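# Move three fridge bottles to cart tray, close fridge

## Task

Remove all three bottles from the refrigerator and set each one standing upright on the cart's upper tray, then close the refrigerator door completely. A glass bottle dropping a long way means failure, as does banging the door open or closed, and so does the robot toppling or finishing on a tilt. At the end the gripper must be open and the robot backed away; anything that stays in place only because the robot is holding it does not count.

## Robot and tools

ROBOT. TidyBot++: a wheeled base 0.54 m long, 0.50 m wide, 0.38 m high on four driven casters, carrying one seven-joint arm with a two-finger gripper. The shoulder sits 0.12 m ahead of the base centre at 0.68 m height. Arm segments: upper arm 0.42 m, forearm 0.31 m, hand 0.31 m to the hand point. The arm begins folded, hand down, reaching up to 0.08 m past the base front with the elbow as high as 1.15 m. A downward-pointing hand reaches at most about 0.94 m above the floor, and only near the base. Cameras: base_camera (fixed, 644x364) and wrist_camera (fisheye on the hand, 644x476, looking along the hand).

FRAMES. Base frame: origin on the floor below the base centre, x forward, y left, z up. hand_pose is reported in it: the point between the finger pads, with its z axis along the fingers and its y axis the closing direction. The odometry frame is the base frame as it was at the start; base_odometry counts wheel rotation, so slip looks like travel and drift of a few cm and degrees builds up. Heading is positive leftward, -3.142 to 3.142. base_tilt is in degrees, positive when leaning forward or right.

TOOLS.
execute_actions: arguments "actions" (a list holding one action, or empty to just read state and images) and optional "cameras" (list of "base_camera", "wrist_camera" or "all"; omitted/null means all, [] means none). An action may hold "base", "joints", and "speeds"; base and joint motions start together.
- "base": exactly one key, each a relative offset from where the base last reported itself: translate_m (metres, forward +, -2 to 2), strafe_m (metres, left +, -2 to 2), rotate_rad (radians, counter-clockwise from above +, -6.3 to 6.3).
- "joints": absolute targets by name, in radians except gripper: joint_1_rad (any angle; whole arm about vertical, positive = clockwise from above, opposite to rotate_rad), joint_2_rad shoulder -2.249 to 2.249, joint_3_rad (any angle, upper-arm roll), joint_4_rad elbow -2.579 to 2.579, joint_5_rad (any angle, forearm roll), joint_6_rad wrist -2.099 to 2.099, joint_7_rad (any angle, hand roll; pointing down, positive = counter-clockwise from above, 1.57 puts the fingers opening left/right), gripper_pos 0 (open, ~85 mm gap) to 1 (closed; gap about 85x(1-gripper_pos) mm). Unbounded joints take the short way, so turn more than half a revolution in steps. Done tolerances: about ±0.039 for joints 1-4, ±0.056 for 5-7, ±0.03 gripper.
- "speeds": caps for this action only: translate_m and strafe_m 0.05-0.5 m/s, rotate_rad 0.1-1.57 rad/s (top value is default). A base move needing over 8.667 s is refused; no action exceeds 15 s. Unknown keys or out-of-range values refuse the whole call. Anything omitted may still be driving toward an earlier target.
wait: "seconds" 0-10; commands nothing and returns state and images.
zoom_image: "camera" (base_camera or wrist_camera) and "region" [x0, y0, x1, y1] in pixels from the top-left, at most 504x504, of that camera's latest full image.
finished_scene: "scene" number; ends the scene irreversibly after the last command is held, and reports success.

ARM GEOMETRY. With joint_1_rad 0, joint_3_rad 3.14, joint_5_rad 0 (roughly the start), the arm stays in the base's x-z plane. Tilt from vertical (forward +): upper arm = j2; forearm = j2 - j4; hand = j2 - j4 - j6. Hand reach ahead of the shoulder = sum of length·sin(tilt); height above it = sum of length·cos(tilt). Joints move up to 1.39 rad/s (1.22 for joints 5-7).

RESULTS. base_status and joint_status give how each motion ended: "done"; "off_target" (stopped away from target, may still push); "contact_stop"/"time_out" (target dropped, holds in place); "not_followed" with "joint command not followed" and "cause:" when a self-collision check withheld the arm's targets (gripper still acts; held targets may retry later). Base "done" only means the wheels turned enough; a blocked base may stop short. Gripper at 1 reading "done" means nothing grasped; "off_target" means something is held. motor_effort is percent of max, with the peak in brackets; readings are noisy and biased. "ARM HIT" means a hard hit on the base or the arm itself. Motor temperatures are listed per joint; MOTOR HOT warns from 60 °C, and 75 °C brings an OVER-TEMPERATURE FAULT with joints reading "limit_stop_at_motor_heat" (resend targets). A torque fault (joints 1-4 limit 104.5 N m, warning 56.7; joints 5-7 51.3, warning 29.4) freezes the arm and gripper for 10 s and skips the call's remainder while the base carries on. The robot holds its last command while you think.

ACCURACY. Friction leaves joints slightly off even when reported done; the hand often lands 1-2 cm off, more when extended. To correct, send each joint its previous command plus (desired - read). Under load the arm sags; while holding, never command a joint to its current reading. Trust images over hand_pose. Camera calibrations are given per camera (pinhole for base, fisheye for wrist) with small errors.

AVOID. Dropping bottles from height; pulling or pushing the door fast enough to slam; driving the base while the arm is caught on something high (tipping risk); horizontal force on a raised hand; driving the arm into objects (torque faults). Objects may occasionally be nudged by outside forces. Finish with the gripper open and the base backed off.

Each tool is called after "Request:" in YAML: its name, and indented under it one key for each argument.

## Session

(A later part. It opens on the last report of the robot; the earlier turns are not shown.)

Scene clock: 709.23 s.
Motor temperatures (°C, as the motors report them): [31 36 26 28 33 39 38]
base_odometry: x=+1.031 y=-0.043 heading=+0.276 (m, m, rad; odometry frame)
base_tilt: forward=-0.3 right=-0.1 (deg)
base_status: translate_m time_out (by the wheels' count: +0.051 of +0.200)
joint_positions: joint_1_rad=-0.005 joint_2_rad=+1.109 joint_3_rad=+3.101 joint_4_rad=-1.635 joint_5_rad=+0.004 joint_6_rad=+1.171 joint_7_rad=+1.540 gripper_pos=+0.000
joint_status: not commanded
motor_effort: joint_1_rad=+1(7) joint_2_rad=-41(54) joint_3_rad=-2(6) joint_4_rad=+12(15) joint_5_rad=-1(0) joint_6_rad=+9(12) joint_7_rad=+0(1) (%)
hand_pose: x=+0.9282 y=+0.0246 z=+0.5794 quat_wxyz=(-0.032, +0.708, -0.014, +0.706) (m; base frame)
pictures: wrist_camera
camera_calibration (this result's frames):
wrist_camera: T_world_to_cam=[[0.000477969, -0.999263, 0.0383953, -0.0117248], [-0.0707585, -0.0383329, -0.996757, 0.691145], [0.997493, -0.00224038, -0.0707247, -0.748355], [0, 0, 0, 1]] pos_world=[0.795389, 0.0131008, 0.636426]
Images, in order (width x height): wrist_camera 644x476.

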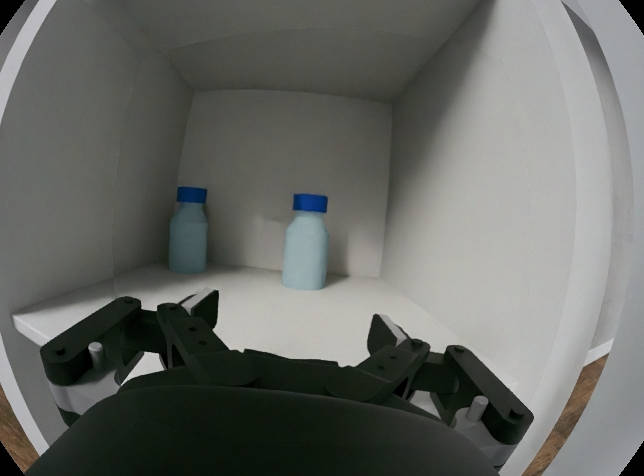

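Request:
execute_actions:
  actions: []
  cameras: ["base_camera"]

Scene clock: 714.90 s.
Motor temperatures (°C, as the motors report them): [31 36 26 28 33 39 38]
base_odometry: x=+1.031 y=-0.043 heading=+0.276 (m, m, rad; odometry frame)
base_tilt: forward=-0.3 right=-0.2 (deg)
base_status: translate_m time_out (by the wheels' count: +0.051 of +0.200)
joint_positions: joint_1_rad=-0.005 joint_2_rad=+1.109 joint_3_rad=+3.101 joint_4_rad=-1.635 joint_5_rad=+0.004 joint_6_rad=+1.171 joint_7_rad=+1.540 gripper_pos=+0.000
joint_status: not commanded
motor_effort: joint_1_rad=-1(7) joint_2_rad=-42(54) joint_3_rad=-2(6) joint_4_rad=+12(15) joint_5_rad=-1(0) joint_6_rad=+9(12) joint_7_rad=+0(1) (%)
hand_pose: x=+0.9282 y=+0.0246 z=+0.5794 quat_wxyz=(-0.032, +0.708, -0.014, +0.706) (m; base frame)
pictures: base_camera
Images, in order (width x height): base_camera 644x364.

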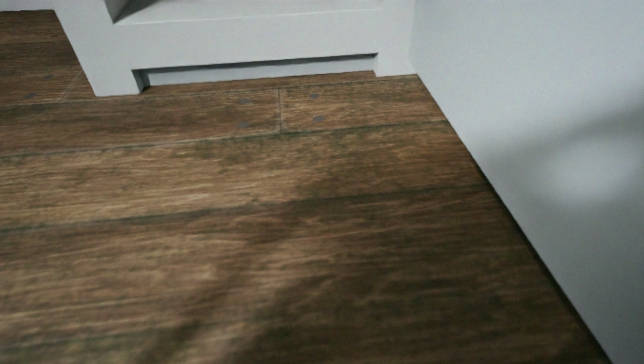

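Request:
execute_actions:
  actions:
    - {"base":{"strafe_m":0.05},"speeds":{"strafe_m":0.05},"joints":{"joint_1_rad":0.075}}
  cameras: ["wrist_camera"]

Scene clock: 726.03 s.
Motor temperatures (°C, as the motors report them): [31 36 26 28 33 39 38]
base_odometry: x=+1.018 y=+0.005 heading=+0.275 (m, m, rad; odometry frame)
base_tilt: forward=-0.3 right=-0.2 (deg)
base_status: done
joint_positions: joint_1_rad=+0.062 joint_2_rad=+1.109 joint_3_rad=+3.101 joint_4_rad=-1.635 joint_5_rad=+0.004 joint_6_rad=+1.171 joint_7_rad=+1.540 gripper_pos=+0.000
joint_status: all done
motor_effort: joint_1_rad=+0(4) joint_2_rad=-42(43) joint_3_rad=-2(4) joint_4_rad=+12(13) joint_5_rad=-1(0) joint_6_rad=+9(9) joint_7_rad=+0(0) (%)
hand_pose: x=+0.9281 y=-0.0294 z=+0.5793 quat_wxyz=(-0.009, +0.707, -0.037, +0.706) (m; base frame)
pictures: wrist_camera
camera_calibration (this result's frames):
wrist_camera: T_world_to_cam=[[-0.0661549, -0.99707, 0.0383957, -0.00379573], [-0.073236, -0.0335242, -0.996751, 0.691436], [0.995118, -0.068752, -0.0708036, -0.748018], [0, 0, 0, 1]] pos_world=[0.794753, -0.0320325, 0.636373]
Images, in order (width x height): wrist_camera 644x476.

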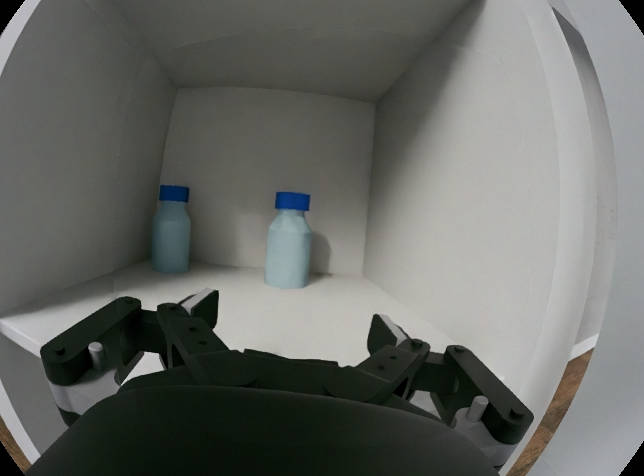

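Request:
execute_actions:
  actions:
    - {"base":{"translate_m":0.18},"speeds":{"translate_m":0.08}}
  cameras: ["wrist_camera"]

Scene clock: 737.57 s.
Motor temperatures (°C, as the motors report them): [31 36 26 28 33 39 38]
base_odometry: x=+1.191 y=+0.055 heading=+0.276 (m, m, rad; odometry frame)
base_tilt: forward=-0.3 right=-0.1 (deg)
base_status: done
joint_positions: joint_1_rad=+0.062 joint_2_rad=+1.109 joint_3_rad=+3.101 joint_4_rad=-1.635 joint_5_rad=+0.004 joint_6_rad=+1.171 joint_7_rad=+1.540 gripper_pos=+0.000
joint_status: not commanded
motor_effort: joint_1_rad=-1(3) joint_2_rad=-42(44) joint_3_rad=-2(3) joint_4_rad=+12(14) joint_5_rad=-1(0) joint_6_rad=+8(9) joint_7_rad=+0(0) (%)
hand_pose: x=+0.9280 y=-0.0294 z=+0.5794 quat_wxyz=(-0.009, +0.707, -0.037, +0.706) (m; base frame)
pictures: wrist_camera
camera_calibration (this result's frames):
wrist_camera: T_world_to_cam=[[-0.0661464, -0.997071, 0.0384012, -0.00381033], [-0.0732979, -0.0335261, -0.996746, 0.691543], [0.995114, -0.0687459, -0.0708655, -0.747896], [0, 0, 0, 1]] pos_world=[0.794679, -0.0320292, 0.636439]
Images, in order (width x height): wrist_camera 644x476.

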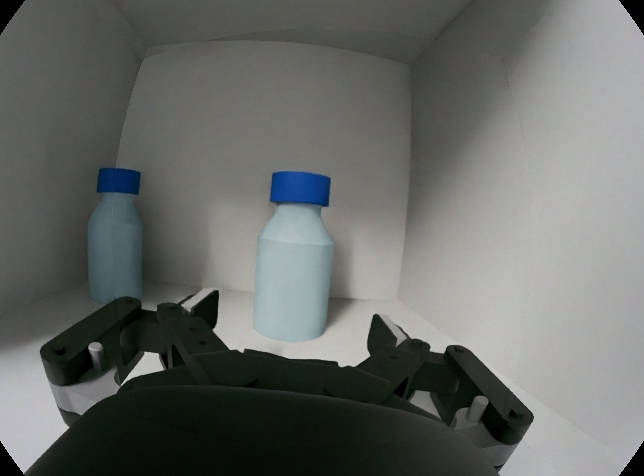

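Request:
execute_actions:
  actions:
    - {"base":{"translate_m":0.13},"speeds":{"translate_m":0.05}}
  cameras: ["wrist_camera"]

Scene clock: 745.57 s.
Motor temperatures (°C, as the motors report them): [31 36 26 27 33 39 38]
base_odometry: x=+1.316 y=+0.090 heading=+0.277 (m, m, rad; odometry frame)
base_tilt: forward=-0.3 right=-0.2 (deg)
base_status: done
joint_positions: joint_1_rad=+0.062 joint_2_rad=+1.109 joint_3_rad=+3.101 joint_4_rad=-1.635 joint_5_rad=+0.004 joint_6_rad=+1.171 joint_7_rad=+1.540 gripper_pos=+0.000
joint_status: not commanded
motor_effort: joint_1_rad=+0(2) joint_2_rad=-42(43) joint_3_rad=-2(4) joint_4_rad=+12(13) joint_5_rad=-1(0) joint_6_rad=+8(9) joint_7_rad=+1(0) (%)
hand_pose: x=+0.9280 y=-0.0294 z=+0.5794 quat_wxyz=(-0.009, +0.707, -0.037, +0.706) (m; base frame)
pictures: wrist_camera
camera_calibration (this result's frames):
wrist_camera: T_world_to_cam=[[-0.0661499, -0.99707, 0.0384022, -0.00381185], [-0.073337, -0.0335241, -0.996744, 0.69156], [0.995111, -0.0687508, -0.0709046, -0.747861], [0, 0, 0, 1]] pos_world=[0.794669, -0.0320327, 0.636428]
Images, in order (width x height): wrist_camera 644x476.

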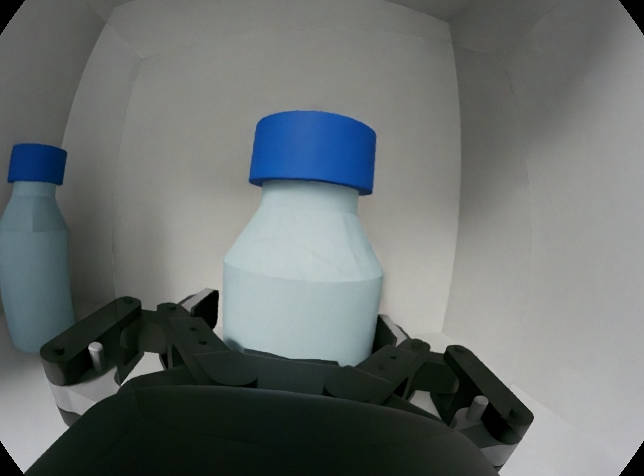

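Request:
execute_actions:
  actions:
    - {"base":{"translate_m":0.02},"speeds":{"translate_m":0.05}}
  cameras: []

Request:
execute_actions:
  actions:
    - {"joints":{"gripper_pos":1.0}}
  cameras: ["wrist_camera"]

Scene clock: 753.83 s.
Motor temperatures (°C, as the motors report them): [31 36 26 27 33 39 38]
base_odometry: x=+1.335 y=+0.096 heading=+0.277 (m, m, rad; odometry frame)
base_tilt: forward=-0.3 right=-0.2 (deg)
base_status: done
joint_positions: joint_1_rad=+0.062 joint_2_rad=+1.109 joint_3_rad=+3.101 joint_4_rad=-1.635 joint_5_rad=+0.004 joint_6_rad=+1.171 joint_7_rad=+1.540 gripper_pos=+0.000
joint_status: not commanded
motor_effort: joint_1_rad=+0(3) joint_2_rad=-41(43) joint_3_rad=-3(4) joint_4_rad=+13(14) joint_5_rad=-1(1) joint_6_rad=+8(9) joint_7_rad=+0(1) (%)
hand_pose: x=+0.9280 y=-0.0294 z=+0.5794 quat_wxyz=(-0.009, +0.707, -0.037, +0.706) (m; base frame)
pictures: none
No camera images: the call's "cameras" was empty. Leave "cameras" out to get every camera's image.

Scene clock: 754.93 s.
Motor temperatures (°C, as the motors report them): [31 36 26 27 33 39 38]
base_odometry: x=+1.335 y=+0.096 heading=+0.277 (m, m, rad; odometry frame)
base_tilt: forward=-0.3 right=-0.2 (deg)
base_status: not commanded
joint_positions: joint_1_rad=+0.063 joint_2_rad=+1.109 joint_3_rad=+3.101 joint_4_rad=-1.635 joint_5_rad=+0.004 joint_6_rad=+1.171 joint_7_rad=+1.540 gripper_pos=+0.222
joint_status: gripper_pos off_target (ended at +0.222, target +1.000)
motor_effort: joint_1_rad=-1(3) joint_2_rad=-43(43) joint_3_rad=-3(4) joint_4_rad=+13(14) joint_5_rad=-1(1) joint_6_rad=+9(9) joint_7_rad=+0(0) (%)
hand_pose: x=+0.9280 y=-0.0297 z=+0.5794 quat_wxyz=(-0.009, +0.707, -0.038, +0.706) (m; base frame)
pictures: wrist_camera
camera_calibration (this result's frames):
wrist_camera: T_world_to_cam=[[-0.0665704, -0.997042, 0.0384047, -0.00376716], [-0.0732857, -0.0335003, -0.996748, 0.691565], [0.995087, -0.0691684, -0.0708388, -0.747877], [0, 0, 0, 1]] pos_world=[0.794633, -0.0323179, 0.636482]
Images, in order (width x height): wrist_camera 644x476.

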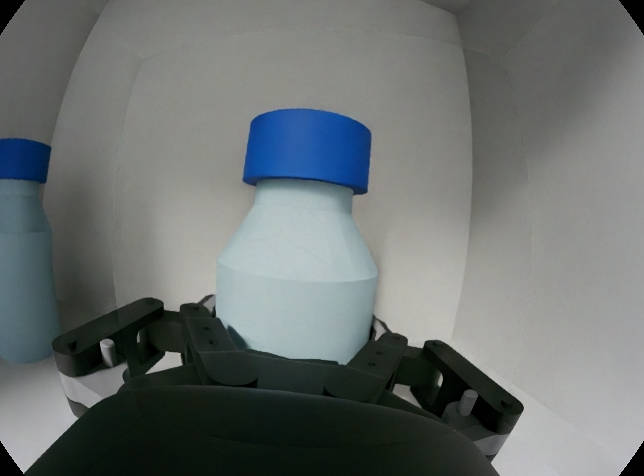

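Request:
execute_actions:
  actions:
    - {"joints":{"joint_2_rad":1.06,"joint_6_rad":1.12}}
  cameras: []

Request:
execute_actions:
  actions:
    - {"base":{"translate_m":-0.5},"speeds":{"translate_m":0.2}}
  cameras: []

Request:
execute_actions:
  actions:
    - {"base":{"translate_m":-0.65},"joints":{"joint_1_rad":0.0,"joint_2_rad":-0.385,"joint_4_rad":-2.06,"joint_6_rad":0.10}}
  cameras: []

Request:
execute_actions:
  actions:
    - {"base":{"rotate_rad":-1.85},"speeds":{"rotate_rad":0.8}}
  cameras: ["base_camera"]

Scene clock: 768.77 s.
Motor temperatures (°C, as the motors report them): [31 37 26 27 33 39 38]
base_odometry: x=+1.335 y=+0.096 heading=+0.277 (m, m, rad; odometry frame)
base_tilt: forward=-0.3 right=-0.2 (deg)
base_status: not commanded
joint_positions: joint_1_rad=+0.063 joint_2_rad=+1.092 joint_3_rad=+3.101 joint_4_rad=-1.637 joint_5_rad=+0.004 joint_6_rad=+1.131 joint_7_rad=+1.540 gripper_pos=+0.222
joint_status: all done
motor_effort: joint_1_rad=+0(2) joint_2_rad=-45(46) joint_3_rad=-3(3) joint_4_rad=+15(15) joint_5_rad=-1(1) joint_6_rad=+11(11) joint_7_rad=+0(0) (%)
hand_pose: x=+0.9289 y=-0.0294 z=+0.5799 quat_wxyz=(-0.009, +0.716, -0.037, +0.698) (m; base frame)
pictures: none
No camera images: the call's "cameras" was empty. Leave "cameras" out to get every camera's image.

Scene clock: 772.07 s.
Motor temperatures (°C, as the motors report them): [31 37 26 27 33 39 38]
base_odometry: x=+0.854 y=-0.041 heading=+0.278 (m, m, rad; odometry frame)
base_tilt: forward=-0.3 right=-0.2 (deg)
base_status: done
joint_positions: joint_1_rad=+0.063 joint_2_rad=+1.090 joint_3_rad=+3.101 joint_4_rad=-1.646 joint_5_rad=+0.004 joint_6_rad=+1.127 joint_7_rad=+1.540 gripper_pos=+0.222
joint_status: not commanded
motor_effort: joint_1_rad=-1(3) joint_2_rad=-47(48) joint_3_rad=-2(4) joint_4_rad=+16(17) joint_5_rad=+0(0) joint_6_rad=+12(13) joint_7_rad=+0(0) (%)
hand_pose: x=+0.9265 y=-0.0291 z=+0.5761 quat_wxyz=(-0.009, +0.720, -0.037, +0.693) (m; base frame)
pictures: none
No camera images: the call's "cameras" was empty. Leave "cameras" out to get every camera's image.

Scene clock: 774.90 s.
Motor temperatures (°C, as the motors report them): [31 37 26 27 33 39 38]
base_odometry: x=+0.229 y=-0.221 heading=+0.279 (m, m, rad; odometry frame)
base_tilt: forward=-0.4 right=-0.2 (deg)
base_status: done
joint_positions: joint_1_rad=+0.027 joint_2_rad=-0.369 joint_3_rad=+3.101 joint_4_rad=-2.059 joint_5_rad=+0.004 joint_6_rad=+0.107 joint_7_rad=+1.540 gripper_pos=+0.222
joint_status: all done
motor_effort: joint_1_rad=+0(4) joint_2_rad=-11(48) joint_3_rad=+0(4) joint_4_rad=+28(28) joint_5_rad=-1(0) joint_6_rad=+12(13) joint_7_rad=+0(0) (%)
hand_pose: x=+0.5902 y=+0.0116 z=+1.0324 quat_wxyz=(-0.008, +0.712, +0.000, +0.702) (m; base frame)
pictures: none
No camera images: the call's "cameras" was empty. Leave "cameras" out to get every camera's image.

Scene clock: 778.07 s.
Motor temperatures (°C, as the motors report them): [31 37 26 27 33 39 38]
base_odometry: x=+0.229 y=-0.221 heading=-1.571 (m, m, rad; odometry frame)
base_tilt: forward=-0.3 right=-0.2 (deg)
base_status: done
joint_positions: joint_1_rad=+0.019 joint_2_rad=-0.369 joint_3_rad=+3.101 joint_4_rad=-2.060 joint_5_rad=+0.004 joint_6_rad=+0.106 joint_7_rad=+1.540 gripper_pos=+0.222
joint_status: not commanded
motor_effort: joint_1_rad=-1(1) joint_2_rad=-11(12) joint_3_rad=+0(2) joint_4_rad=+28(28) joint_5_rad=-2(1) joint_6_rad=+12(12) joint_7_rad=+0(0) (%)
hand_pose: x=+0.5901 y=+0.0154 z=+1.0321 quat_wxyz=(-0.011, +0.712, +0.002, +0.702) (m; base frame)
pictures: base_camera
Images, in order (width x height): base_camera 644x364.

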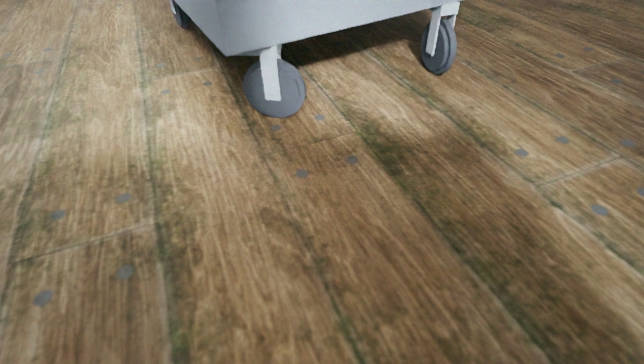

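Request:
execute_actions:
  actions:
    - {"base":{"translate_m":0.2},"speeds":{"translate_m":0.2}}
  cameras: []

Request:
execute_actions:
  actions:
    - {"joints":{"joint_1_rad":-0.14,"joint_2_rad":0.5,"joint_4_rad":-1.255,"joint_6_rad":0.27}}
  cameras: ["wrist_camera"]

Scene clock: 799.83 s.
Motor temperatures (°C, as the motors report them): [31 36 26 27 33 39 38]
base_odometry: x=+0.229 y=-0.421 heading=-1.572 (m, m, rad; odometry frame)
base_tilt: forward=-0.3 right=-0.2 (deg)
base_status: done
joint_positions: joint_1_rad=+0.019 joint_2_rad=-0.366 joint_3_rad=+3.101 joint_4_rad=-2.060 joint_5_rad=+0.004 joint_6_rad=+0.105 joint_7_rad=+1.540 gripper_pos=+0.222
joint_status: not commanded
motor_effort: joint_1_rad=+0(0) joint_2_rad=-11(14) joint_3_rad=+0(1) joint_4_rad=+28(28) joint_5_rad=-1(1) joint_6_rad=+12(13) joint_7_rad=+0(0) (%)
hand_pose: x=+0.5912 y=+0.0154 z=+1.0296 quat_wxyz=(-0.011, +0.714, +0.002, +0.700) (m; base frame)
pictures: none
No camera images: the call's "cameras" was empty. Leave "cameras" out to get every camera's image.

Scene clock: 802.27 s.
Motor temperatures (°C, as the motors report them): [31 36 26 27 33 39 38]
base_odometry: x=+0.229 y=-0.421 heading=-1.572 (m, m, rad; odometry frame)
base_tilt: forward=-0.3 right=-0.2 (deg)
base_status: not commanded
joint_positions: joint_1_rad=-0.115 joint_2_rad=+0.534 joint_3_rad=+3.101 joint_4_rad=-1.309 joint_5_rad=+0.004 joint_6_rad=+0.213 joint_7_rad=+1.540 gripper_pos=+0.222
joint_status: joint_4_rad off_target (ended at -1.309, target -1.255); joint_6_rad off_target (ended at +0.213, target +0.270); the others done
motor_effort: joint_1_rad=-1(1) joint_2_rad=-43(45) joint_3_rad=-2(2) joint_4_rad=+27(29) joint_5_rad=-1(1) joint_6_rad=+12(13) joint_7_rad=+0(0) (%)
hand_pose: x=+0.9377 y=+0.1196 z=+0.9413 quat_wxyz=(-0.068, +0.727, +0.038, +0.683) (m; base frame)
pictures: wrist_camera
camera_calibration (this result's frames):
wrist_camera: T_world_to_cam=[[0.128453, -0.990024, 0.0578975, -0.0701599], [-0.118703, -0.0733104, -0.99022, 1.09923], [0.984586, 0.120324, -0.126936, -0.681589], [0, 0, 0, 1]] pos_world=[0.810576, 0.0931365, 1.00602]
Images, in order (width x height): wrist_camera 644x476.

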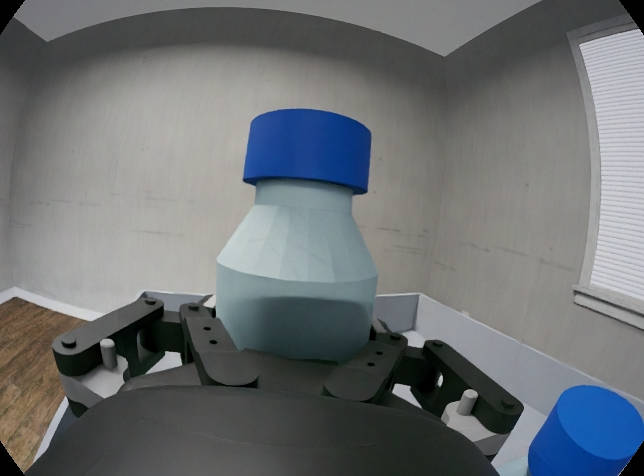

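Request:
execute_actions:
  actions:
    - {"joints":{"joint_2_rad":0.60,"joint_6_rad":0.36}}
  cameras: []

Request:
execute_actions:
  actions:
    - {"joints":{"joint_2_rad":0.645,"joint_6_rad":0.43}}
  cameras: ["wrist_camera"]

Scene clock: 813.70 s.
Motor temperatures (°C, as the motors report them): [31 36 26 28 33 39 38]
base_odometry: x=+0.229 y=-0.421 heading=-1.572 (m, m, rad; odometry frame)
base_tilt: forward=-0.3 right=-0.2 (deg)
base_status: not commanded
joint_positions: joint_1_rad=-0.115 joint_2_rad=+0.636 joint_3_rad=+3.101 joint_4_rad=-1.302 joint_5_rad=+0.004 joint_6_rad=+0.304 joint_7_rad=+1.540 gripper_pos=+0.222
joint_status: joint_6_rad off_target (ended at +0.304, target +0.360); the others done
motor_effort: joint_1_rad=-1(1) joint_2_rad=-45(48) joint_3_rad=-2(2) joint_4_rad=+27(28) joint_5_rad=+0(1) joint_6_rad=+12(13) joint_7_rad=+0(0) (%)
hand_pose: x=+0.9638 y=+0.1221 z=+0.8883 quat_wxyz=(-0.069, +0.728, +0.036, +0.681) (m; base frame)
pictures: none
No camera images: the call's "cameras" was empty. Leave "cameras" out to get every camera's image.

Scene clock: 814.57 s.
Motor temperatures (°C, as the motors report them): [31 36 26 28 33 39 38]
base_odometry: x=+0.229 y=-0.421 heading=-1.572 (m, m, rad; odometry frame)
base_tilt: forward=-0.3 right=-0.2 (deg)
base_status: not commanded
joint_positions: joint_1_rad=-0.115 joint_2_rad=+0.674 joint_3_rad=+3.101 joint_4_rad=-1.302 joint_5_rad=+0.004 joint_6_rad=+0.377 joint_7_rad=+1.540 gripper_pos=+0.222
joint_status: all done
motor_effort: joint_1_rad=-1(1) joint_2_rad=-46(47) joint_3_rad=-2(2) joint_4_rad=+26(27) joint_5_rad=-1(2) joint_6_rad=+12(13) joint_7_rad=+1(0) (%)
hand_pose: x=+0.9724 y=+0.1226 z=+0.8790 quat_wxyz=(-0.070, +0.716, +0.035, +0.694) (m; base frame)
pictures: wrist_camera
camera_calibration (this result's frames):
wrist_camera: T_world_to_cam=[[0.123454, -0.990967, 0.0523804, -0.0581931], [-0.0882713, -0.0635411, -0.994068, 1.01439], [0.988417, 0.118098, -0.0953183, -0.755344], [0, 0, 0, 1]] pos_world=[0.84332, 0.0959924, 0.939421]
Images, in order (width x height): wrist_camera 644x476.

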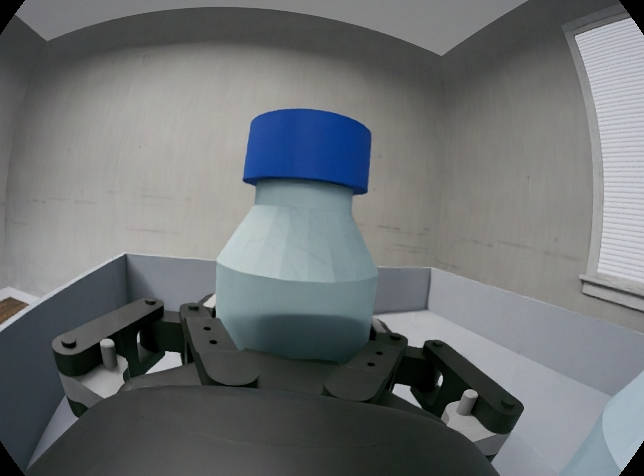

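Request:
execute_actions:
  actions:
    - {"joints":{"joint_2_rad":0.69,"joint_6_rad":0.50}}
  cameras: []

Scene clock: 824.87 s.
Motor temperatures (°C, as the motors report them): [31 36 26 28 33 39 38]
base_odometry: x=+0.229 y=-0.421 heading=-1.572 (m, m, rad; odometry frame)
base_tilt: forward=-0.2 right=-0.2 (deg)
base_status: not commanded
joint_positions: joint_1_rad=-0.115 joint_2_rad=+0.721 joint_3_rad=+3.101 joint_4_rad=-1.302 joint_5_rad=+0.004 joint_6_rad=+0.447 joint_7_rad=+1.540 gripper_pos=+0.222
joint_status: all done
motor_effort: joint_1_rad=-1(1) joint_2_rad=-48(49) joint_3_rad=-2(2) joint_4_rad=+26(27) joint_5_rad=-1(1) joint_6_rad=+12(12) joint_7_rad=+0(0) (%)
hand_pose: x=+0.9816 y=+0.1232 z=+0.8601 quat_wxyz=(-0.071, +0.708, +0.033, +0.702) (m; base frame)
pictures: none
No camera images: the call's "cameras" was empty. Leave "cameras" out to get every camera's image.

Request:
execute_actions:
  actions:
    - {"joints":{"joint_2_rad":0.73,"joint_6_rad":0.54}}
  cameras: ["wrist_camera"]

Scene clock: 830.23 s.
Motor temperatures (°C, as the motors report them): [31 36 26 28 33 39 38]
base_odometry: x=+0.229 y=-0.421 heading=-1.572 (m, m, rad; odometry frame)
base_tilt: forward=-0.3 right=-0.1 (deg)
base_status: not commanded
joint_positions: joint_1_rad=-0.115 joint_2_rad=+0.748 joint_3_rad=+3.101 joint_4_rad=-1.300 joint_5_rad=+0.004 joint_6_rad=+0.493 joint_7_rad=+1.540 gripper_pos=+0.222
joint_status: all done
motor_effort: joint_1_rad=+0(1) joint_2_rad=-47(49) joint_3_rad=-2(2) joint_4_rad=+25(26) joint_5_rad=-1(1) joint_6_rad=+12(12) joint_7_rad=+0(1) (%)
hand_pose: x=+0.9866 y=+0.1236 z=+0.8517 quat_wxyz=(-0.071, +0.700, +0.032, +0.709) (m; base frame)
pictures: wrist_camera
camera_calibration (this result's frames):
wrist_camera: T_world_to_cam=[[0.118783, -0.991717, 0.0488689, -0.0498791], [-0.04569, -0.0546245, -0.997461, 0.948352], [0.991868, 0.116249, -0.0518001, -0.812268], [0, 0, 0, 1]] pos_world=[0.854918, 0.0967623, 0.906307]
Images, in order (width x height): wrist_camera 644x476.

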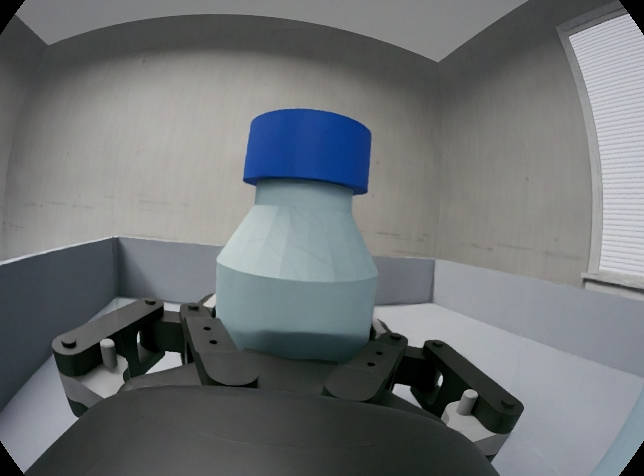

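Request:
execute_actions:
  actions:
    - {"joints":{"joint_2_rad":0.77,"joint_6_rad":0.58}}
  cameras: []

Scene clock: 845.77 s.
Motor temperatures (°C, as the motors report them): [31 37 26 28 33 39 38]
base_odometry: x=+0.229 y=-0.421 heading=-1.572 (m, m, rad; odometry frame)
base_tilt: forward=-0.3 right=-0.2 (deg)
base_status: not commanded
joint_positions: joint_1_rad=-0.117 joint_2_rad=+0.757 joint_3_rad=+3.101 joint_4_rad=-1.290 joint_5_rad=+0.004 joint_6_rad=+0.525 joint_7_rad=+1.540 gripper_pos=+0.222
joint_status: all done
motor_effort: joint_1_rad=+0(0) joint_2_rad=-42(47) joint_3_rad=-2(2) joint_4_rad=+23(25) joint_5_rad=-1(1) joint_6_rad=+12(13) joint_7_rad=+0(1) (%)
hand_pose: x=+0.9889 y=+0.1248 z=+0.8595 quat_wxyz=(-0.073, +0.689, +0.032, +0.721) (m; base frame)
pictures: none
No camera images: the call's "cameras" was empty. Leave "cameras" out to get every camera's image.

Request:
execute_actions:
  actions:
    - {"joints":{"gripper_pos":0.0}}
  cameras: ["wrist_camera"]

Scene clock: 855.67 s.
Motor temperatures (°C, as the motors report them): [31 37 26 28 33 39 38]
base_odometry: x=+0.229 y=-0.421 heading=-1.572 (m, m, rad; odometry frame)
base_tilt: forward=-0.3 right=-0.1 (deg)
base_status: not commanded
joint_positions: joint_1_rad=-0.117 joint_2_rad=+0.759 joint_3_rad=+3.101 joint_4_rad=-1.281 joint_5_rad=+0.004 joint_6_rad=+0.549 joint_7_rad=+1.540 gripper_pos=+0.000
joint_status: all done
motor_effort: joint_1_rad=+0(0) joint_2_rad=-42(43) joint_3_rad=-2(2) joint_4_rad=+21(22) joint_5_rad=-1(1) joint_6_rad=+8(12) joint_7_rad=+0(0) (%)
hand_pose: x=+0.9899 y=+0.1247 z=+0.8708 quat_wxyz=(-0.074, +0.677, +0.031, +0.731) (m; base frame)
pictures: wrist_camera
camera_calibration (this result's frames):
wrist_camera: T_world_to_cam=[[0.115402, -0.992222, 0.0466698, -0.0448374], [0.0177575, -0.0449155, -0.998833, 0.904793], [0.99316, 0.116096, 0.012436, -0.871911], [0, 0, 0, 1]] pos_world=[0.855054, 0.0973757, 0.916672]
Images, in order (width x height): wrist_camera 644x476.

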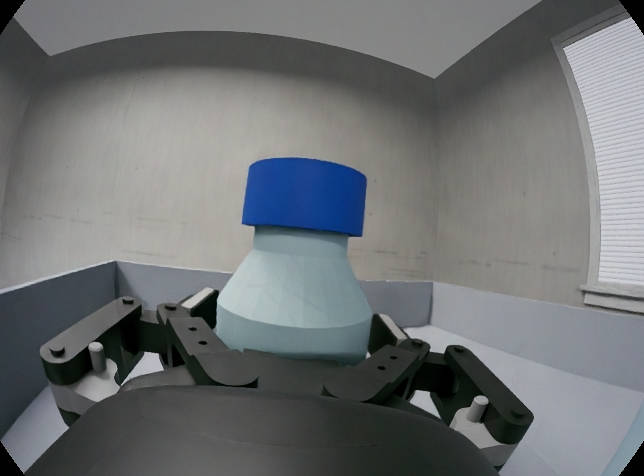

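Request:
execute_actions:
  actions:
    - {"joints":{"joint_2_rad":0.45,"joint_6_rad":0.0}}
  cameras: []

Request:
execute_actions:
  actions:
    - {"joints":{"joint_1_rad":0.0,"joint_2_rad":0.1,"joint_6_rad":-0.9}}
  cameras: ["wrist_camera"]

Scene clock: 867.47 s.
Motor temperatures (°C, as the motors report them): [31 37 26 28 33 39 38]
base_odometry: x=+0.229 y=-0.421 heading=-1.572 (m, m, rad; odometry frame)
base_tilt: forward=-0.2 right=-0.1 (deg)
base_status: not commanded
joint_positions: joint_1_rad=-0.117 joint_2_rad=+0.448 joint_3_rad=+3.101 joint_4_rad=-1.273 joint_5_rad=+0.004 joint_6_rad=+0.032 joint_7_rad=+1.540 gripper_pos=+0.000
joint_status: all done
motor_effort: joint_1_rad=+0(0) joint_2_rad=-36(45) joint_3_rad=-2(2) joint_4_rad=+23(23) joint_5_rad=-1(1) joint_6_rad=+8(9) joint_7_rad=+0(0) (%)
hand_pose: x=+0.9117 y=+0.1184 z=+0.9779 quat_wxyz=(-0.066, +0.746, +0.041, +0.661) (m; base frame)
pictures: none
No camera images: the call's "cameras" was empty. Leave "cameras" out to get every camera's image.

Scene clock: 869.20 s.
Motor temperatures (°C, as the motors report them): [31 37 26 28 33 39 38]
base_odometry: x=+0.229 y=-0.421 heading=-1.572 (m, m, rad; odometry frame)
base_tilt: forward=-0.3 right=-0.1 (deg)
base_status: not commanded
joint_positions: joint_1_rad=-0.023 joint_2_rad=+0.096 joint_3_rad=+3.101 joint_4_rad=-1.273 joint_5_rad=+0.004 joint_6_rad=-0.874 joint_7_rad=+1.540 gripper_pos=+0.000
joint_status: all done
motor_effort: joint_1_rad=-1(0) joint_2_rad=-22(37) joint_3_rad=-1(2) joint_4_rad=+21(24) joint_5_rad=-2(1) joint_6_rad=+7(9) joint_7_rad=+0(0) (%)
hand_pose: x=+0.7091 y=+0.0367 z=+0.9698 quat_wxyz=(-0.020, +0.901, +0.014, +0.434) (m; base frame)
pictures: wrist_camera
camera_calibration (this result's frames):
wrist_camera: T_world_to_cam=[[0.0875442, -0.993449, 0.0734486, -0.110511], [-0.668538, -0.113254, -0.735004, 1.23807], [0.738507, 0.0152422, -0.674073, 0.266002], [0, 0, 0, 1]] pos_world=[0.640928, 0.026375, 1.09741]
Images, in order (width x height): wrist_camera 644x476.

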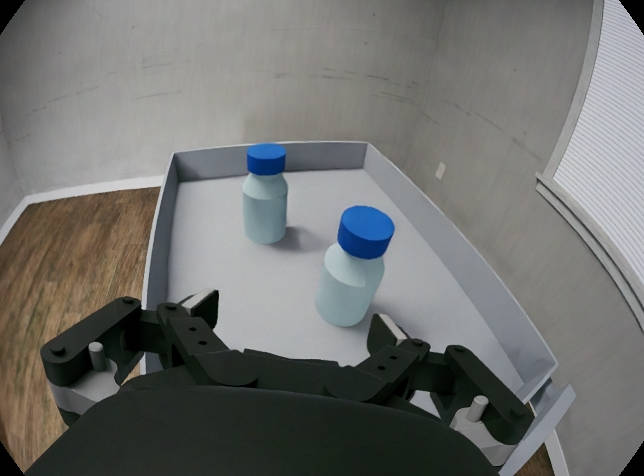

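Request:
execute_actions:
  actions:
    - {"base":{"translate_m":-0.25}}
  cameras: []

Request:
execute_actions:
  actions:
    - {"base":{"rotate_rad":1.85},"joints":{"joint_1_rad":0.0,"joint_2_rad":1.108,"joint_4_rad":-1.65,"joint_6_rad":1.195}}
  cameras: []

Request:
execute_actions:
  actions:
    - {"base":{"translate_m":0.75}}

Scene clock: 901.13 s.
Motor temperatures (°C, as the motors report them): [31 36 26 29 33 39 38]
base_odometry: x=+0.229 y=-0.171 heading=-1.571 (m, m, rad; odometry frame)
base_tilt: forward=-0.3 right=-0.1 (deg)
base_status: done
joint_positions: joint_1_rad=-0.021 joint_2_rad=+0.096 joint_3_rad=+3.101 joint_4_rad=-1.273 joint_5_rad=+0.004 joint_6_rad=-0.875 joint_7_rad=+1.540 gripper_pos=+0.000
joint_status: not commanded
motor_effort: joint_1_rad=-1(1) joint_2_rad=-23(25) joint_3_rad=-1(0) joint_4_rad=+22(22) joint_5_rad=-1(1) joint_6_rad=+7(7) joint_7_rad=+0(0) (%)
hand_pose: x=+0.7091 y=+0.0358 z=+0.9698 quat_wxyz=(-0.020, +0.901, +0.014, +0.434) (m; base frame)
pictures: none
No camera images: the call's "cameras" was empty. Leave "cameras" out to get every camera's image.

Scene clock: 903.93 s.
Motor temperatures (°C, as the motors report them): [31 36 26 29 33 39 38]
base_odometry: x=+0.229 y=-0.171 heading=+0.278 (m, m, rad; odometry frame)
base_tilt: forward=-0.3 right=-0.2 (deg)
base_status: done
joint_positions: joint_1_rad=-0.008 joint_2_rad=+1.108 joint_3_rad=+3.100 joint_4_rad=-1.629 joint_5_rad=+0.004 joint_6_rad=+1.164 joint_7_rad=+1.540 gripper_pos=+0.000
joint_status: all done
motor_effort: joint_1_rad=-1(7) joint_2_rad=-42(46) joint_3_rad=-2(6) joint_4_rad=+13(21) joint_5_rad=-1(1) joint_6_rad=+9(9) joint_7_rad=+0(0) (%)
hand_pose: x=+0.9299 y=+0.0278 z=+0.5804 quat_wxyz=(-0.034, +0.708, -0.013, +0.705) (m; base frame)
pictures: none
No camera images: the call's "cameras" was empty. Leave "cameras" out to get every camera's image.

Scene clock: 906.80 s.
Motor temperatures (°C, as the motors report them): [31 36 26 28 33 39 38]
base_odometry: x=+0.950 y=+0.036 heading=+0.279 (m, m, rad; odometry frame)
base_tilt: forward=-0.3 right=-0.2 (deg)
base_status: done
joint_positions: joint_1_rad=-0.008 joint_2_rad=+1.108 joint_3_rad=+3.100 joint_4_rad=-1.630 joint_5_rad=+0.004 joint_6_rad=+1.165 joint_7_rad=+1.540 gripper_pos=+0.000
joint_status: not commanded
motor_effort: joint_1_rad=-1(3) joint_2_rad=-41(44) joint_3_rad=-2(3) joint_4_rad=+12(14) joint_5_rad=-1(0) joint_6_rad=+8(9) joint_7_rad=+0(0) (%)
hand_pose: x=+0.9296 y=+0.0278 z=+0.5805 quat_wxyz=(-0.034, +0.708, -0.013, +0.706) (m; base frame)
pictures: base_camera, wrist_camera
camera_calibration (this result's frames):
wrist_camera: T_world_to_cam=[[0.0043341, -0.999264, 0.0381166, -0.0120466], [-0.070749, -0.0383279, -0.996758, 0.692467], [0.997485, 0.00162334, -0.070863, -0.749689], [0, 0, 0, 1]] pos_world=[0.796847, 0.01572, 0.637556]
Images, in order (width x height): base_camera 644x364, wrist_camera 644x476.

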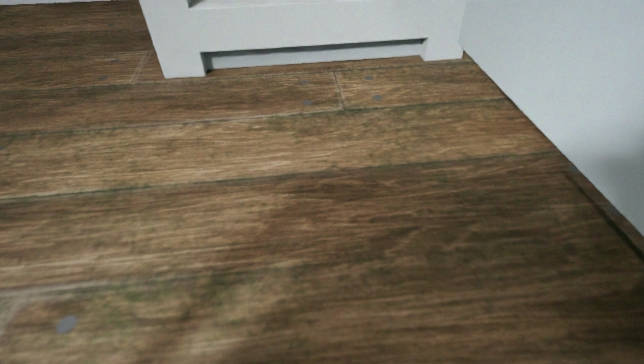

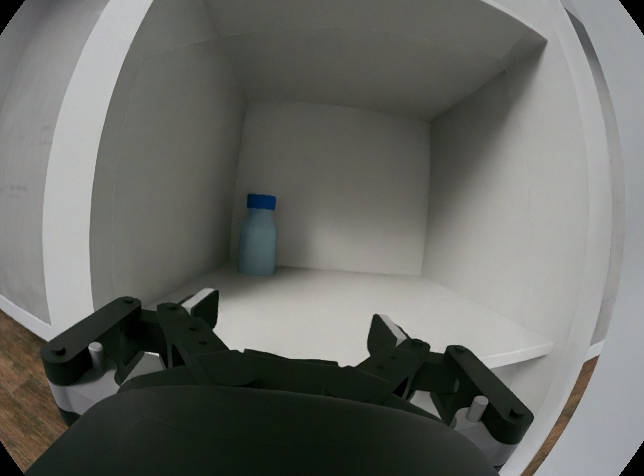

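Request:
execute_actions:
  actions:
    - {"base":{"translate_m":-0.12},"speeds":{"translate_m":0.2}}
  cameras: []

Request:
execute_actions:
  actions:
    - {"joints":{"joint_5_rad":-0.45}}
  cameras: ["wrist_camera"]

Scene clock: 994.90 s.
Motor temperatures (°C, as the motors report them): [31 37 26 27 33 39 38]
base_odometry: x=+0.835 y=+0.003 heading=+0.280 (m, m, rad; odometry frame)
base_tilt: forward=-0.3 right=-0.2 (deg)
base_status: done
joint_positions: joint_1_rad=-0.008 joint_2_rad=+1.108 joint_3_rad=+3.100 joint_4_rad=-1.630 joint_5_rad=+0.004 joint_6_rad=+1.165 joint_7_rad=+1.540 gripper_pos=+0.000
joint_status: not commanded
motor_effort: joint_1_rad=+0(4) joint_2_rad=-42(44) joint_3_rad=-2(4) joint_4_rad=+13(14) joint_5_rad=+0(0) joint_6_rad=+9(9) joint_7_rad=+0(0) (%)
hand_pose: x=+0.9295 y=+0.0278 z=+0.5803 quat_wxyz=(-0.034, +0.708, -0.013, +0.705) (m; base frame)
pictures: none
No camera images: the call's "cameras" was empty. Leave "cameras" out to get every camera's image.

Scene clock: 995.80 s.
Motor temperatures (°C, as the motors report them): [31 37 26 27 33 39 38]
base_odometry: x=+0.835 y=+0.003 heading=+0.280 (m, m, rad; odometry frame)
base_tilt: forward=-0.3 right=-0.2 (deg)
base_status: not commanded
joint_positions: joint_1_rad=-0.007 joint_2_rad=+1.108 joint_3_rad=+3.100 joint_4_rad=-1.630 joint_5_rad=-0.449 joint_6_rad=+1.165 joint_7_rad=+1.540 gripper_pos=+0.000
joint_status: all done
motor_effort: joint_1_rad=-1(2) joint_2_rad=-42(42) joint_3_rad=+0(3) joint_4_rad=+12(13) joint_5_rad=+1(3) joint_6_rad=+8(8) joint_7_rad=+0(0) (%)
hand_pose: x=+0.9067 y=-0.0990 z=+0.5646 quat_wxyz=(+0.051, +0.691, -0.221, +0.686) (m; base frame)
pictures: wrist_camera
camera_calibration (this result's frames):
wrist_camera: T_world_to_cam=[[-0.401814, -0.90648, -0.12977, 0.334254], [-0.0634955, 0.168952, -0.983577, 0.676644], [0.913517, -0.386975, -0.125445, -0.659229], [0, 0, 0, 1]] pos_world=[0.779489, -0.0664311, 0.626211]
Images, in order (width x height): wrist_camera 644x476.

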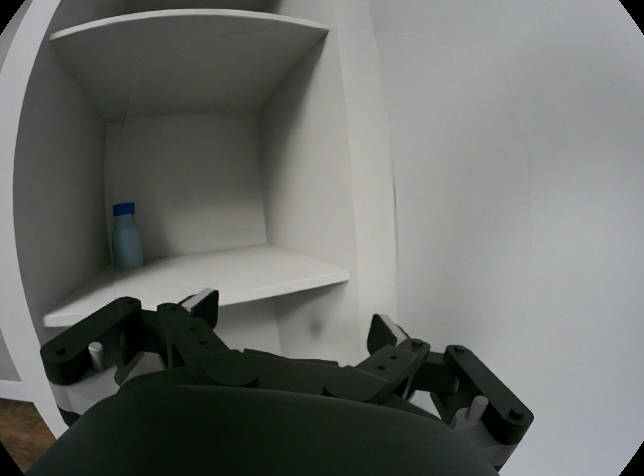

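Request:
execute_actions:
  actions:
    - {"joints":{"joint_5_rad":0.45,"joint_7_rad":1.72}}
  cameras: ["wrist_camera"]

Scene clock: 1004.53 s.
Motor temperatures (°C, as the motors report them): [31 37 26 27 33 39 38]
base_odometry: x=+0.835 y=+0.003 heading=+0.280 (m, m, rad; odometry frame)
base_tilt: forward=-0.3 right=-0.2 (deg)
base_status: not commanded
joint_positions: joint_1_rad=-0.005 joint_2_rad=+1.108 joint_3_rad=+3.100 joint_4_rad=-1.630 joint_5_rad=+0.449 joint_6_rad=+1.165 joint_7_rad=+1.679 gripper_pos=+0.000
joint_status: all done
motor_effort: joint_1_rad=+0(3) joint_2_rad=-41(42) joint_3_rad=-4(5) joint_4_rad=+12(13) joint_5_rad=-2(2) joint_6_rad=+8(9) joint_7_rad=+0(0) (%)
hand_pose: x=+0.9005 y=+0.1477 z=+0.5736 quat_wxyz=(-0.066, +0.674, +0.239, +0.696) (m; base frame)
pictures: wrist_camera
camera_calibration (this result's frames):
wrist_camera: T_world_to_cam=[[0.37952, -0.859165, 0.34322, -0.425366], [0.0599329, -0.347365, -0.935813, 0.581173], [0.92324, 0.37573, -0.0803397, -0.704251], [0, 0, 0, 1]] pos_world=[0.776796, 0.101028, 0.633284]
Images, in order (width x height): wrist_camera 644x476.

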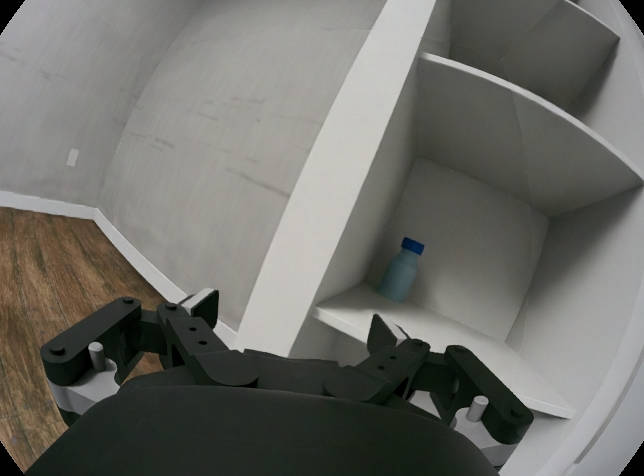

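Request:
execute_actions:
  actions:
    - {"joints":{"joint_7_rad":1.34}}
  cameras: ["wrist_camera"]

Scene clock: 1018.50 s.
Motor temperatures (°C, as the motors report them): [31 37 26 27 33 39 38]
base_odometry: x=+0.835 y=+0.003 heading=+0.280 (m, m, rad; odometry frame)
base_tilt: forward=-0.3 right=-0.2 (deg)
base_status: not commanded
joint_positions: joint_1_rad=-0.005 joint_2_rad=+1.108 joint_3_rad=+3.100 joint_4_rad=-1.630 joint_5_rad=+0.449 joint_6_rad=+1.165 joint_7_rad=+1.364 gripper_pos=+0.000
joint_status: all done
motor_effort: joint_1_rad=+0(1) joint_2_rad=-41(41) joint_3_rad=-4(4) joint_4_rad=+12(12) joint_5_rad=-3(2) joint_6_rad=+8(9) joint_7_rad=+0(1) (%)
hand_pose: x=+0.9005 y=+0.1477 z=+0.5736 quat_wxyz=(-0.174, +0.704, +0.130, +0.677) (m; base frame)
pictures: wrist_camera
camera_calibration (this result's frames):
wrist_camera: T_world_to_cam=[[0.398147, -0.916635, 0.0354725, -0.257117], [-0.070817, -0.0692682, -0.995081, 0.691832], [0.914584, 0.393677, -0.0924923, -0.692136], [0, 0, 0, 1]] pos_world=[0.78438, 0.0847171, 0.633532]
Images, in order (width x height): wrist_camera 644x476.

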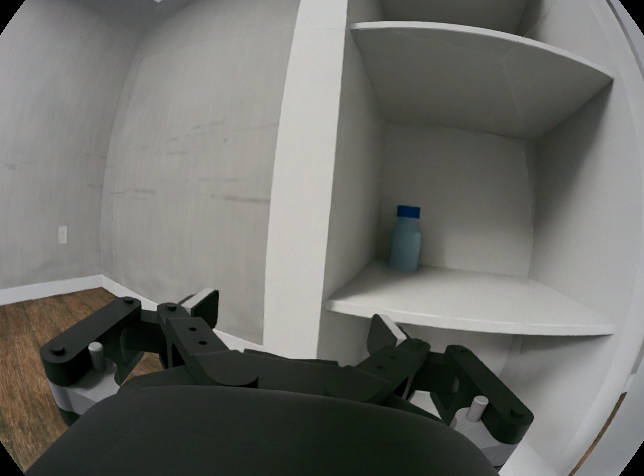

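Request:
execute_actions:
  actions:
    - {"base":{"strafe_m":-0.045},"speeds":{"strafe_m":0.05}}

Scene clock: 1027.53 s.
Motor temperatures (°C, as the motors report them): [31 38 26 27 33 40 38]
base_odometry: x=+0.847 y=-0.040 heading=+0.279 (m, m, rad; odometry frame)
base_tilt: forward=-0.4 right=-0.2 (deg)
base_status: done
joint_positions: joint_1_rad=-0.004 joint_2_rad=+1.108 joint_3_rad=+3.100 joint_4_rad=-1.630 joint_5_rad=+0.449 joint_6_rad=+1.165 joint_7_rad=+1.364 gripper_pos=+0.000
joint_status: not commanded
motor_effort: joint_1_rad=-1(5) joint_2_rad=-41(43) joint_3_rad=-4(6) joint_4_rad=+12(13) joint_5_rad=-2(3) joint_6_rad=+8(9) joint_7_rad=+0(0) (%)
hand_pose: x=+0.9005 y=+0.1475 z=+0.5737 quat_wxyz=(-0.174, +0.703, +0.130, +0.677) (m; base frame)
pictures: base_camera, wrist_camera
camera_calibration (this result's frames):
wrist_camera: T_world_to_cam=[[0.397857, -0.916762, 0.0354667, -0.257089], [-0.070646, -0.0691564, -0.995101, 0.691724], [0.914723, 0.393402, -0.0922799, -0.692279], [0, 0, 0, 1]] pos_world=[0.784397, 0.0844918, 0.63357]
Images, in order (width x height): base_camera 644x364, wrist_camera 644x476.

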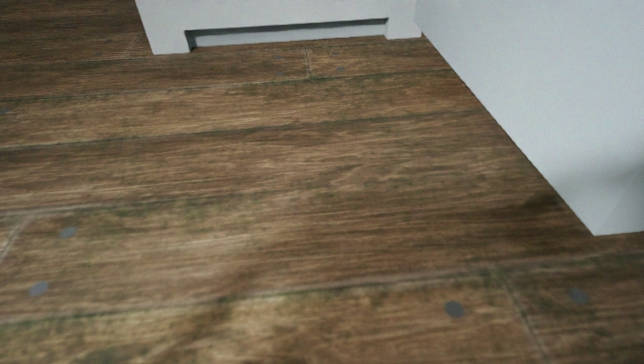

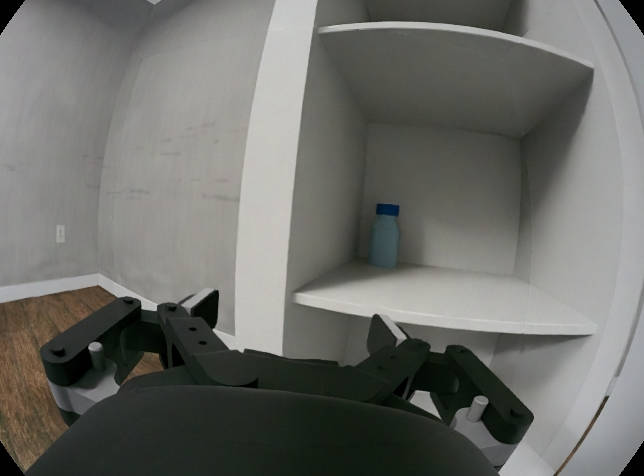

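Request:
execute_actions:
  actions:
    - {"base":{"translate_m":0.25},"speeds":{"translate_m":0.1}}
  cameras: ["wrist_camera"]

Scene clock: 1050.60 s.
Motor temperatures (°C, as the motors report them): [31 38 26 27 33 40 38]
base_odometry: x=+1.087 y=+0.029 heading=+0.279 (m, m, rad; odometry frame)
base_tilt: forward=-0.3 right=-0.2 (deg)
base_status: done
joint_positions: joint_1_rad=-0.004 joint_2_rad=+1.108 joint_3_rad=+3.100 joint_4_rad=-1.631 joint_5_rad=+0.449 joint_6_rad=+1.165 joint_7_rad=+1.364 gripper_pos=+0.000
joint_status: not commanded
motor_effort: joint_1_rad=-1(0) joint_2_rad=-41(43) joint_3_rad=-4(5) joint_4_rad=+12(13) joint_5_rad=-2(3) joint_6_rad=+8(9) joint_7_rad=+0(0) (%)
hand_pose: x=+0.9004 y=+0.1475 z=+0.5736 quat_wxyz=(-0.174, +0.704, +0.130, +0.677) (m; base frame)
pictures: wrist_camera
camera_calibration (this result's frames):
wrist_camera: T_world_to_cam=[[0.397907, -0.916747, 0.0352776, -0.256954], [-0.0709687, -0.0690955, -0.995083, 0.691843], [0.914676, 0.393447, -0.092554, -0.691967], [0, 0, 0, 1]] pos_world=[0.784269, 0.0844944, 0.633461]
Images, in order (width x height): wrist_camera 644x476.

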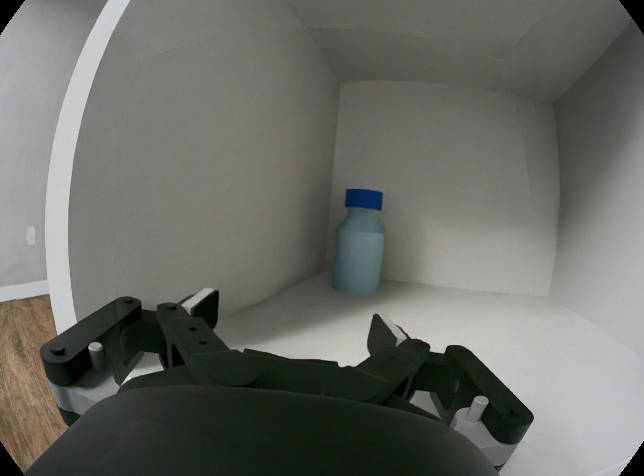

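Request:
execute_actions:
  actions:
    - {"base":{"translate_m":0.12},"speeds":{"translate_m":0.05}}
  cameras: ["wrist_camera"]

Scene clock: 1061.77 s.
Motor temperatures (°C, as the motors report them): [31 38 26 27 33 40 38]
base_odometry: x=+1.203 y=+0.061 heading=+0.279 (m, m, rad; odometry frame)
base_tilt: forward=-0.3 right=-0.2 (deg)
base_status: done
joint_positions: joint_1_rad=-0.004 joint_2_rad=+1.108 joint_3_rad=+3.100 joint_4_rad=-1.631 joint_5_rad=+0.449 joint_6_rad=+1.165 joint_7_rad=+1.364 gripper_pos=+0.000
joint_status: not commanded
motor_effort: joint_1_rad=-1(3) joint_2_rad=-41(42) joint_3_rad=-4(6) joint_4_rad=+12(13) joint_5_rad=-3(3) joint_6_rad=+9(9) joint_7_rad=+0(0) (%)
hand_pose: x=+0.9004 y=+0.1475 z=+0.5735 quat_wxyz=(-0.174, +0.704, +0.130, +0.677) (m; base frame)
pictures: wrist_camera
camera_calibration (this result's frames):
wrist_camera: T_world_to_cam=[[0.397919, -0.916744, 0.035236, -0.256924], [-0.071033, -0.0690793, -0.995079, 0.691865], [0.914666, 0.393458, -0.092607, -0.691903], [0, 0, 0, 1]] pos_world=[0.784241, 0.084495, 0.633438]
Images, in order (width x height): wrist_camera 644x476.

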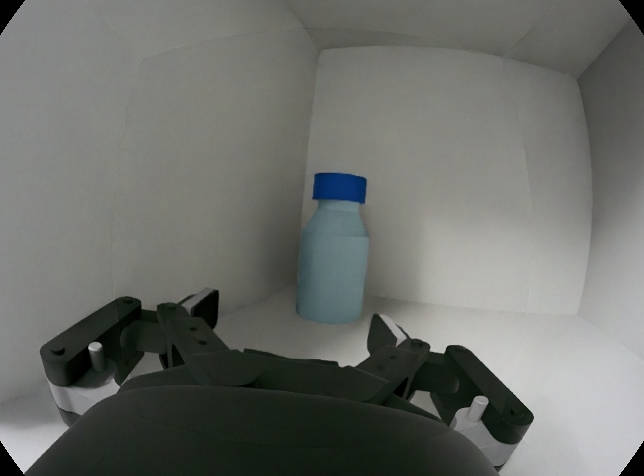

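Request:
execute_actions:
  actions:
    - {"base":{"translate_m":0.1},"speeds":{"translate_m":0.05}}
  cameras: ["wrist_camera"]

Scene clock: 1076.30 s.
Motor temperatures (°C, as the motors report them): [31 38 26 27 33 40 38]
base_odometry: x=+1.299 y=+0.089 heading=+0.278 (m, m, rad; odometry frame)
base_tilt: forward=-0.3 right=-0.2 (deg)
base_status: done
joint_positions: joint_1_rad=-0.004 joint_2_rad=+1.108 joint_3_rad=+3.100 joint_4_rad=-1.631 joint_5_rad=+0.449 joint_6_rad=+1.165 joint_7_rad=+1.364 gripper_pos=+0.000
joint_status: not commanded
motor_effort: joint_1_rad=-1(3) joint_2_rad=-41(42) joint_3_rad=-4(5) joint_4_rad=+12(13) joint_5_rad=-2(3) joint_6_rad=+8(9) joint_7_rad=+1(0) (%)
hand_pose: x=+0.9003 y=+0.1475 z=+0.5735 quat_wxyz=(-0.174, +0.704, +0.130, +0.677) (m; base frame)
pictures: wrist_camera
camera_calibration (this result's frames):
wrist_camera: T_world_to_cam=[[0.39793, -0.91674, 0.0351973, -0.256897], [-0.0710947, -0.069065, -0.995076, 0.691887], [0.914657, 0.393468, -0.0926584, -0.691842], [0, 0, 0, 1]] pos_world=[0.784215, 0.0844955, 0.633417]
Images, in order (width x height): wrist_camera 644x476.

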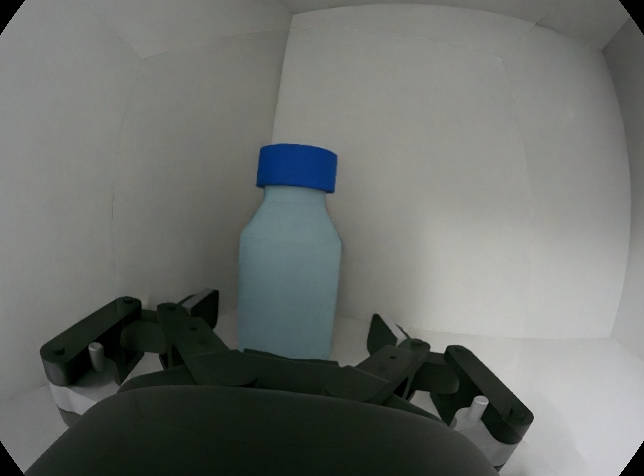

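Request:
execute_actions:
  actions:
    - {"base":{"translate_m":0.04},"speeds":{"translate_m":0.05}}
  cameras: ["wrist_camera"]

Scene clock: 1084.77 s.
Motor temperatures (°C, as the motors report them): [31 38 26 27 33 40 38]
base_odometry: x=+1.338 y=+0.100 heading=+0.278 (m, m, rad; odometry frame)
base_tilt: forward=-0.3 right=-0.2 (deg)
base_status: done
joint_positions: joint_1_rad=-0.004 joint_2_rad=+1.108 joint_3_rad=+3.100 joint_4_rad=-1.632 joint_5_rad=+0.449 joint_6_rad=+1.166 joint_7_rad=+1.364 gripper_pos=+0.000
joint_status: not commanded
motor_effort: joint_1_rad=+0(2) joint_2_rad=-41(43) joint_3_rad=-4(5) joint_4_rad=+12(13) joint_5_rad=-2(4) joint_6_rad=+8(9) joint_7_rad=+1(0) (%)
hand_pose: x=+0.9001 y=+0.1475 z=+0.5735 quat_wxyz=(-0.174, +0.704, +0.130, +0.677) (m; base frame)
pictures: wrist_camera
camera_calibration (this result's frames):
wrist_camera: T_world_to_cam=[[0.39807, -0.916692, 0.0348829, -0.256713], [-0.0710024, -0.0686994, -0.995108, 0.691724], [0.914603, 0.393646, -0.0924345, -0.691754], [0, 0, 0, 1]] pos_world=[0.783984, 0.0845, 0.633352]
Images, in order (width x height): wrist_camera 644x476.

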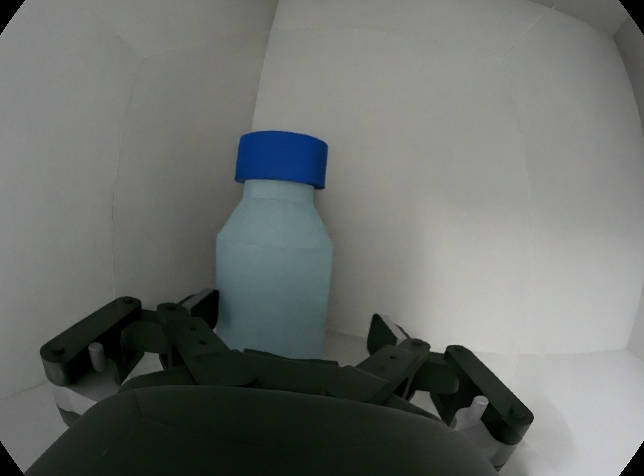

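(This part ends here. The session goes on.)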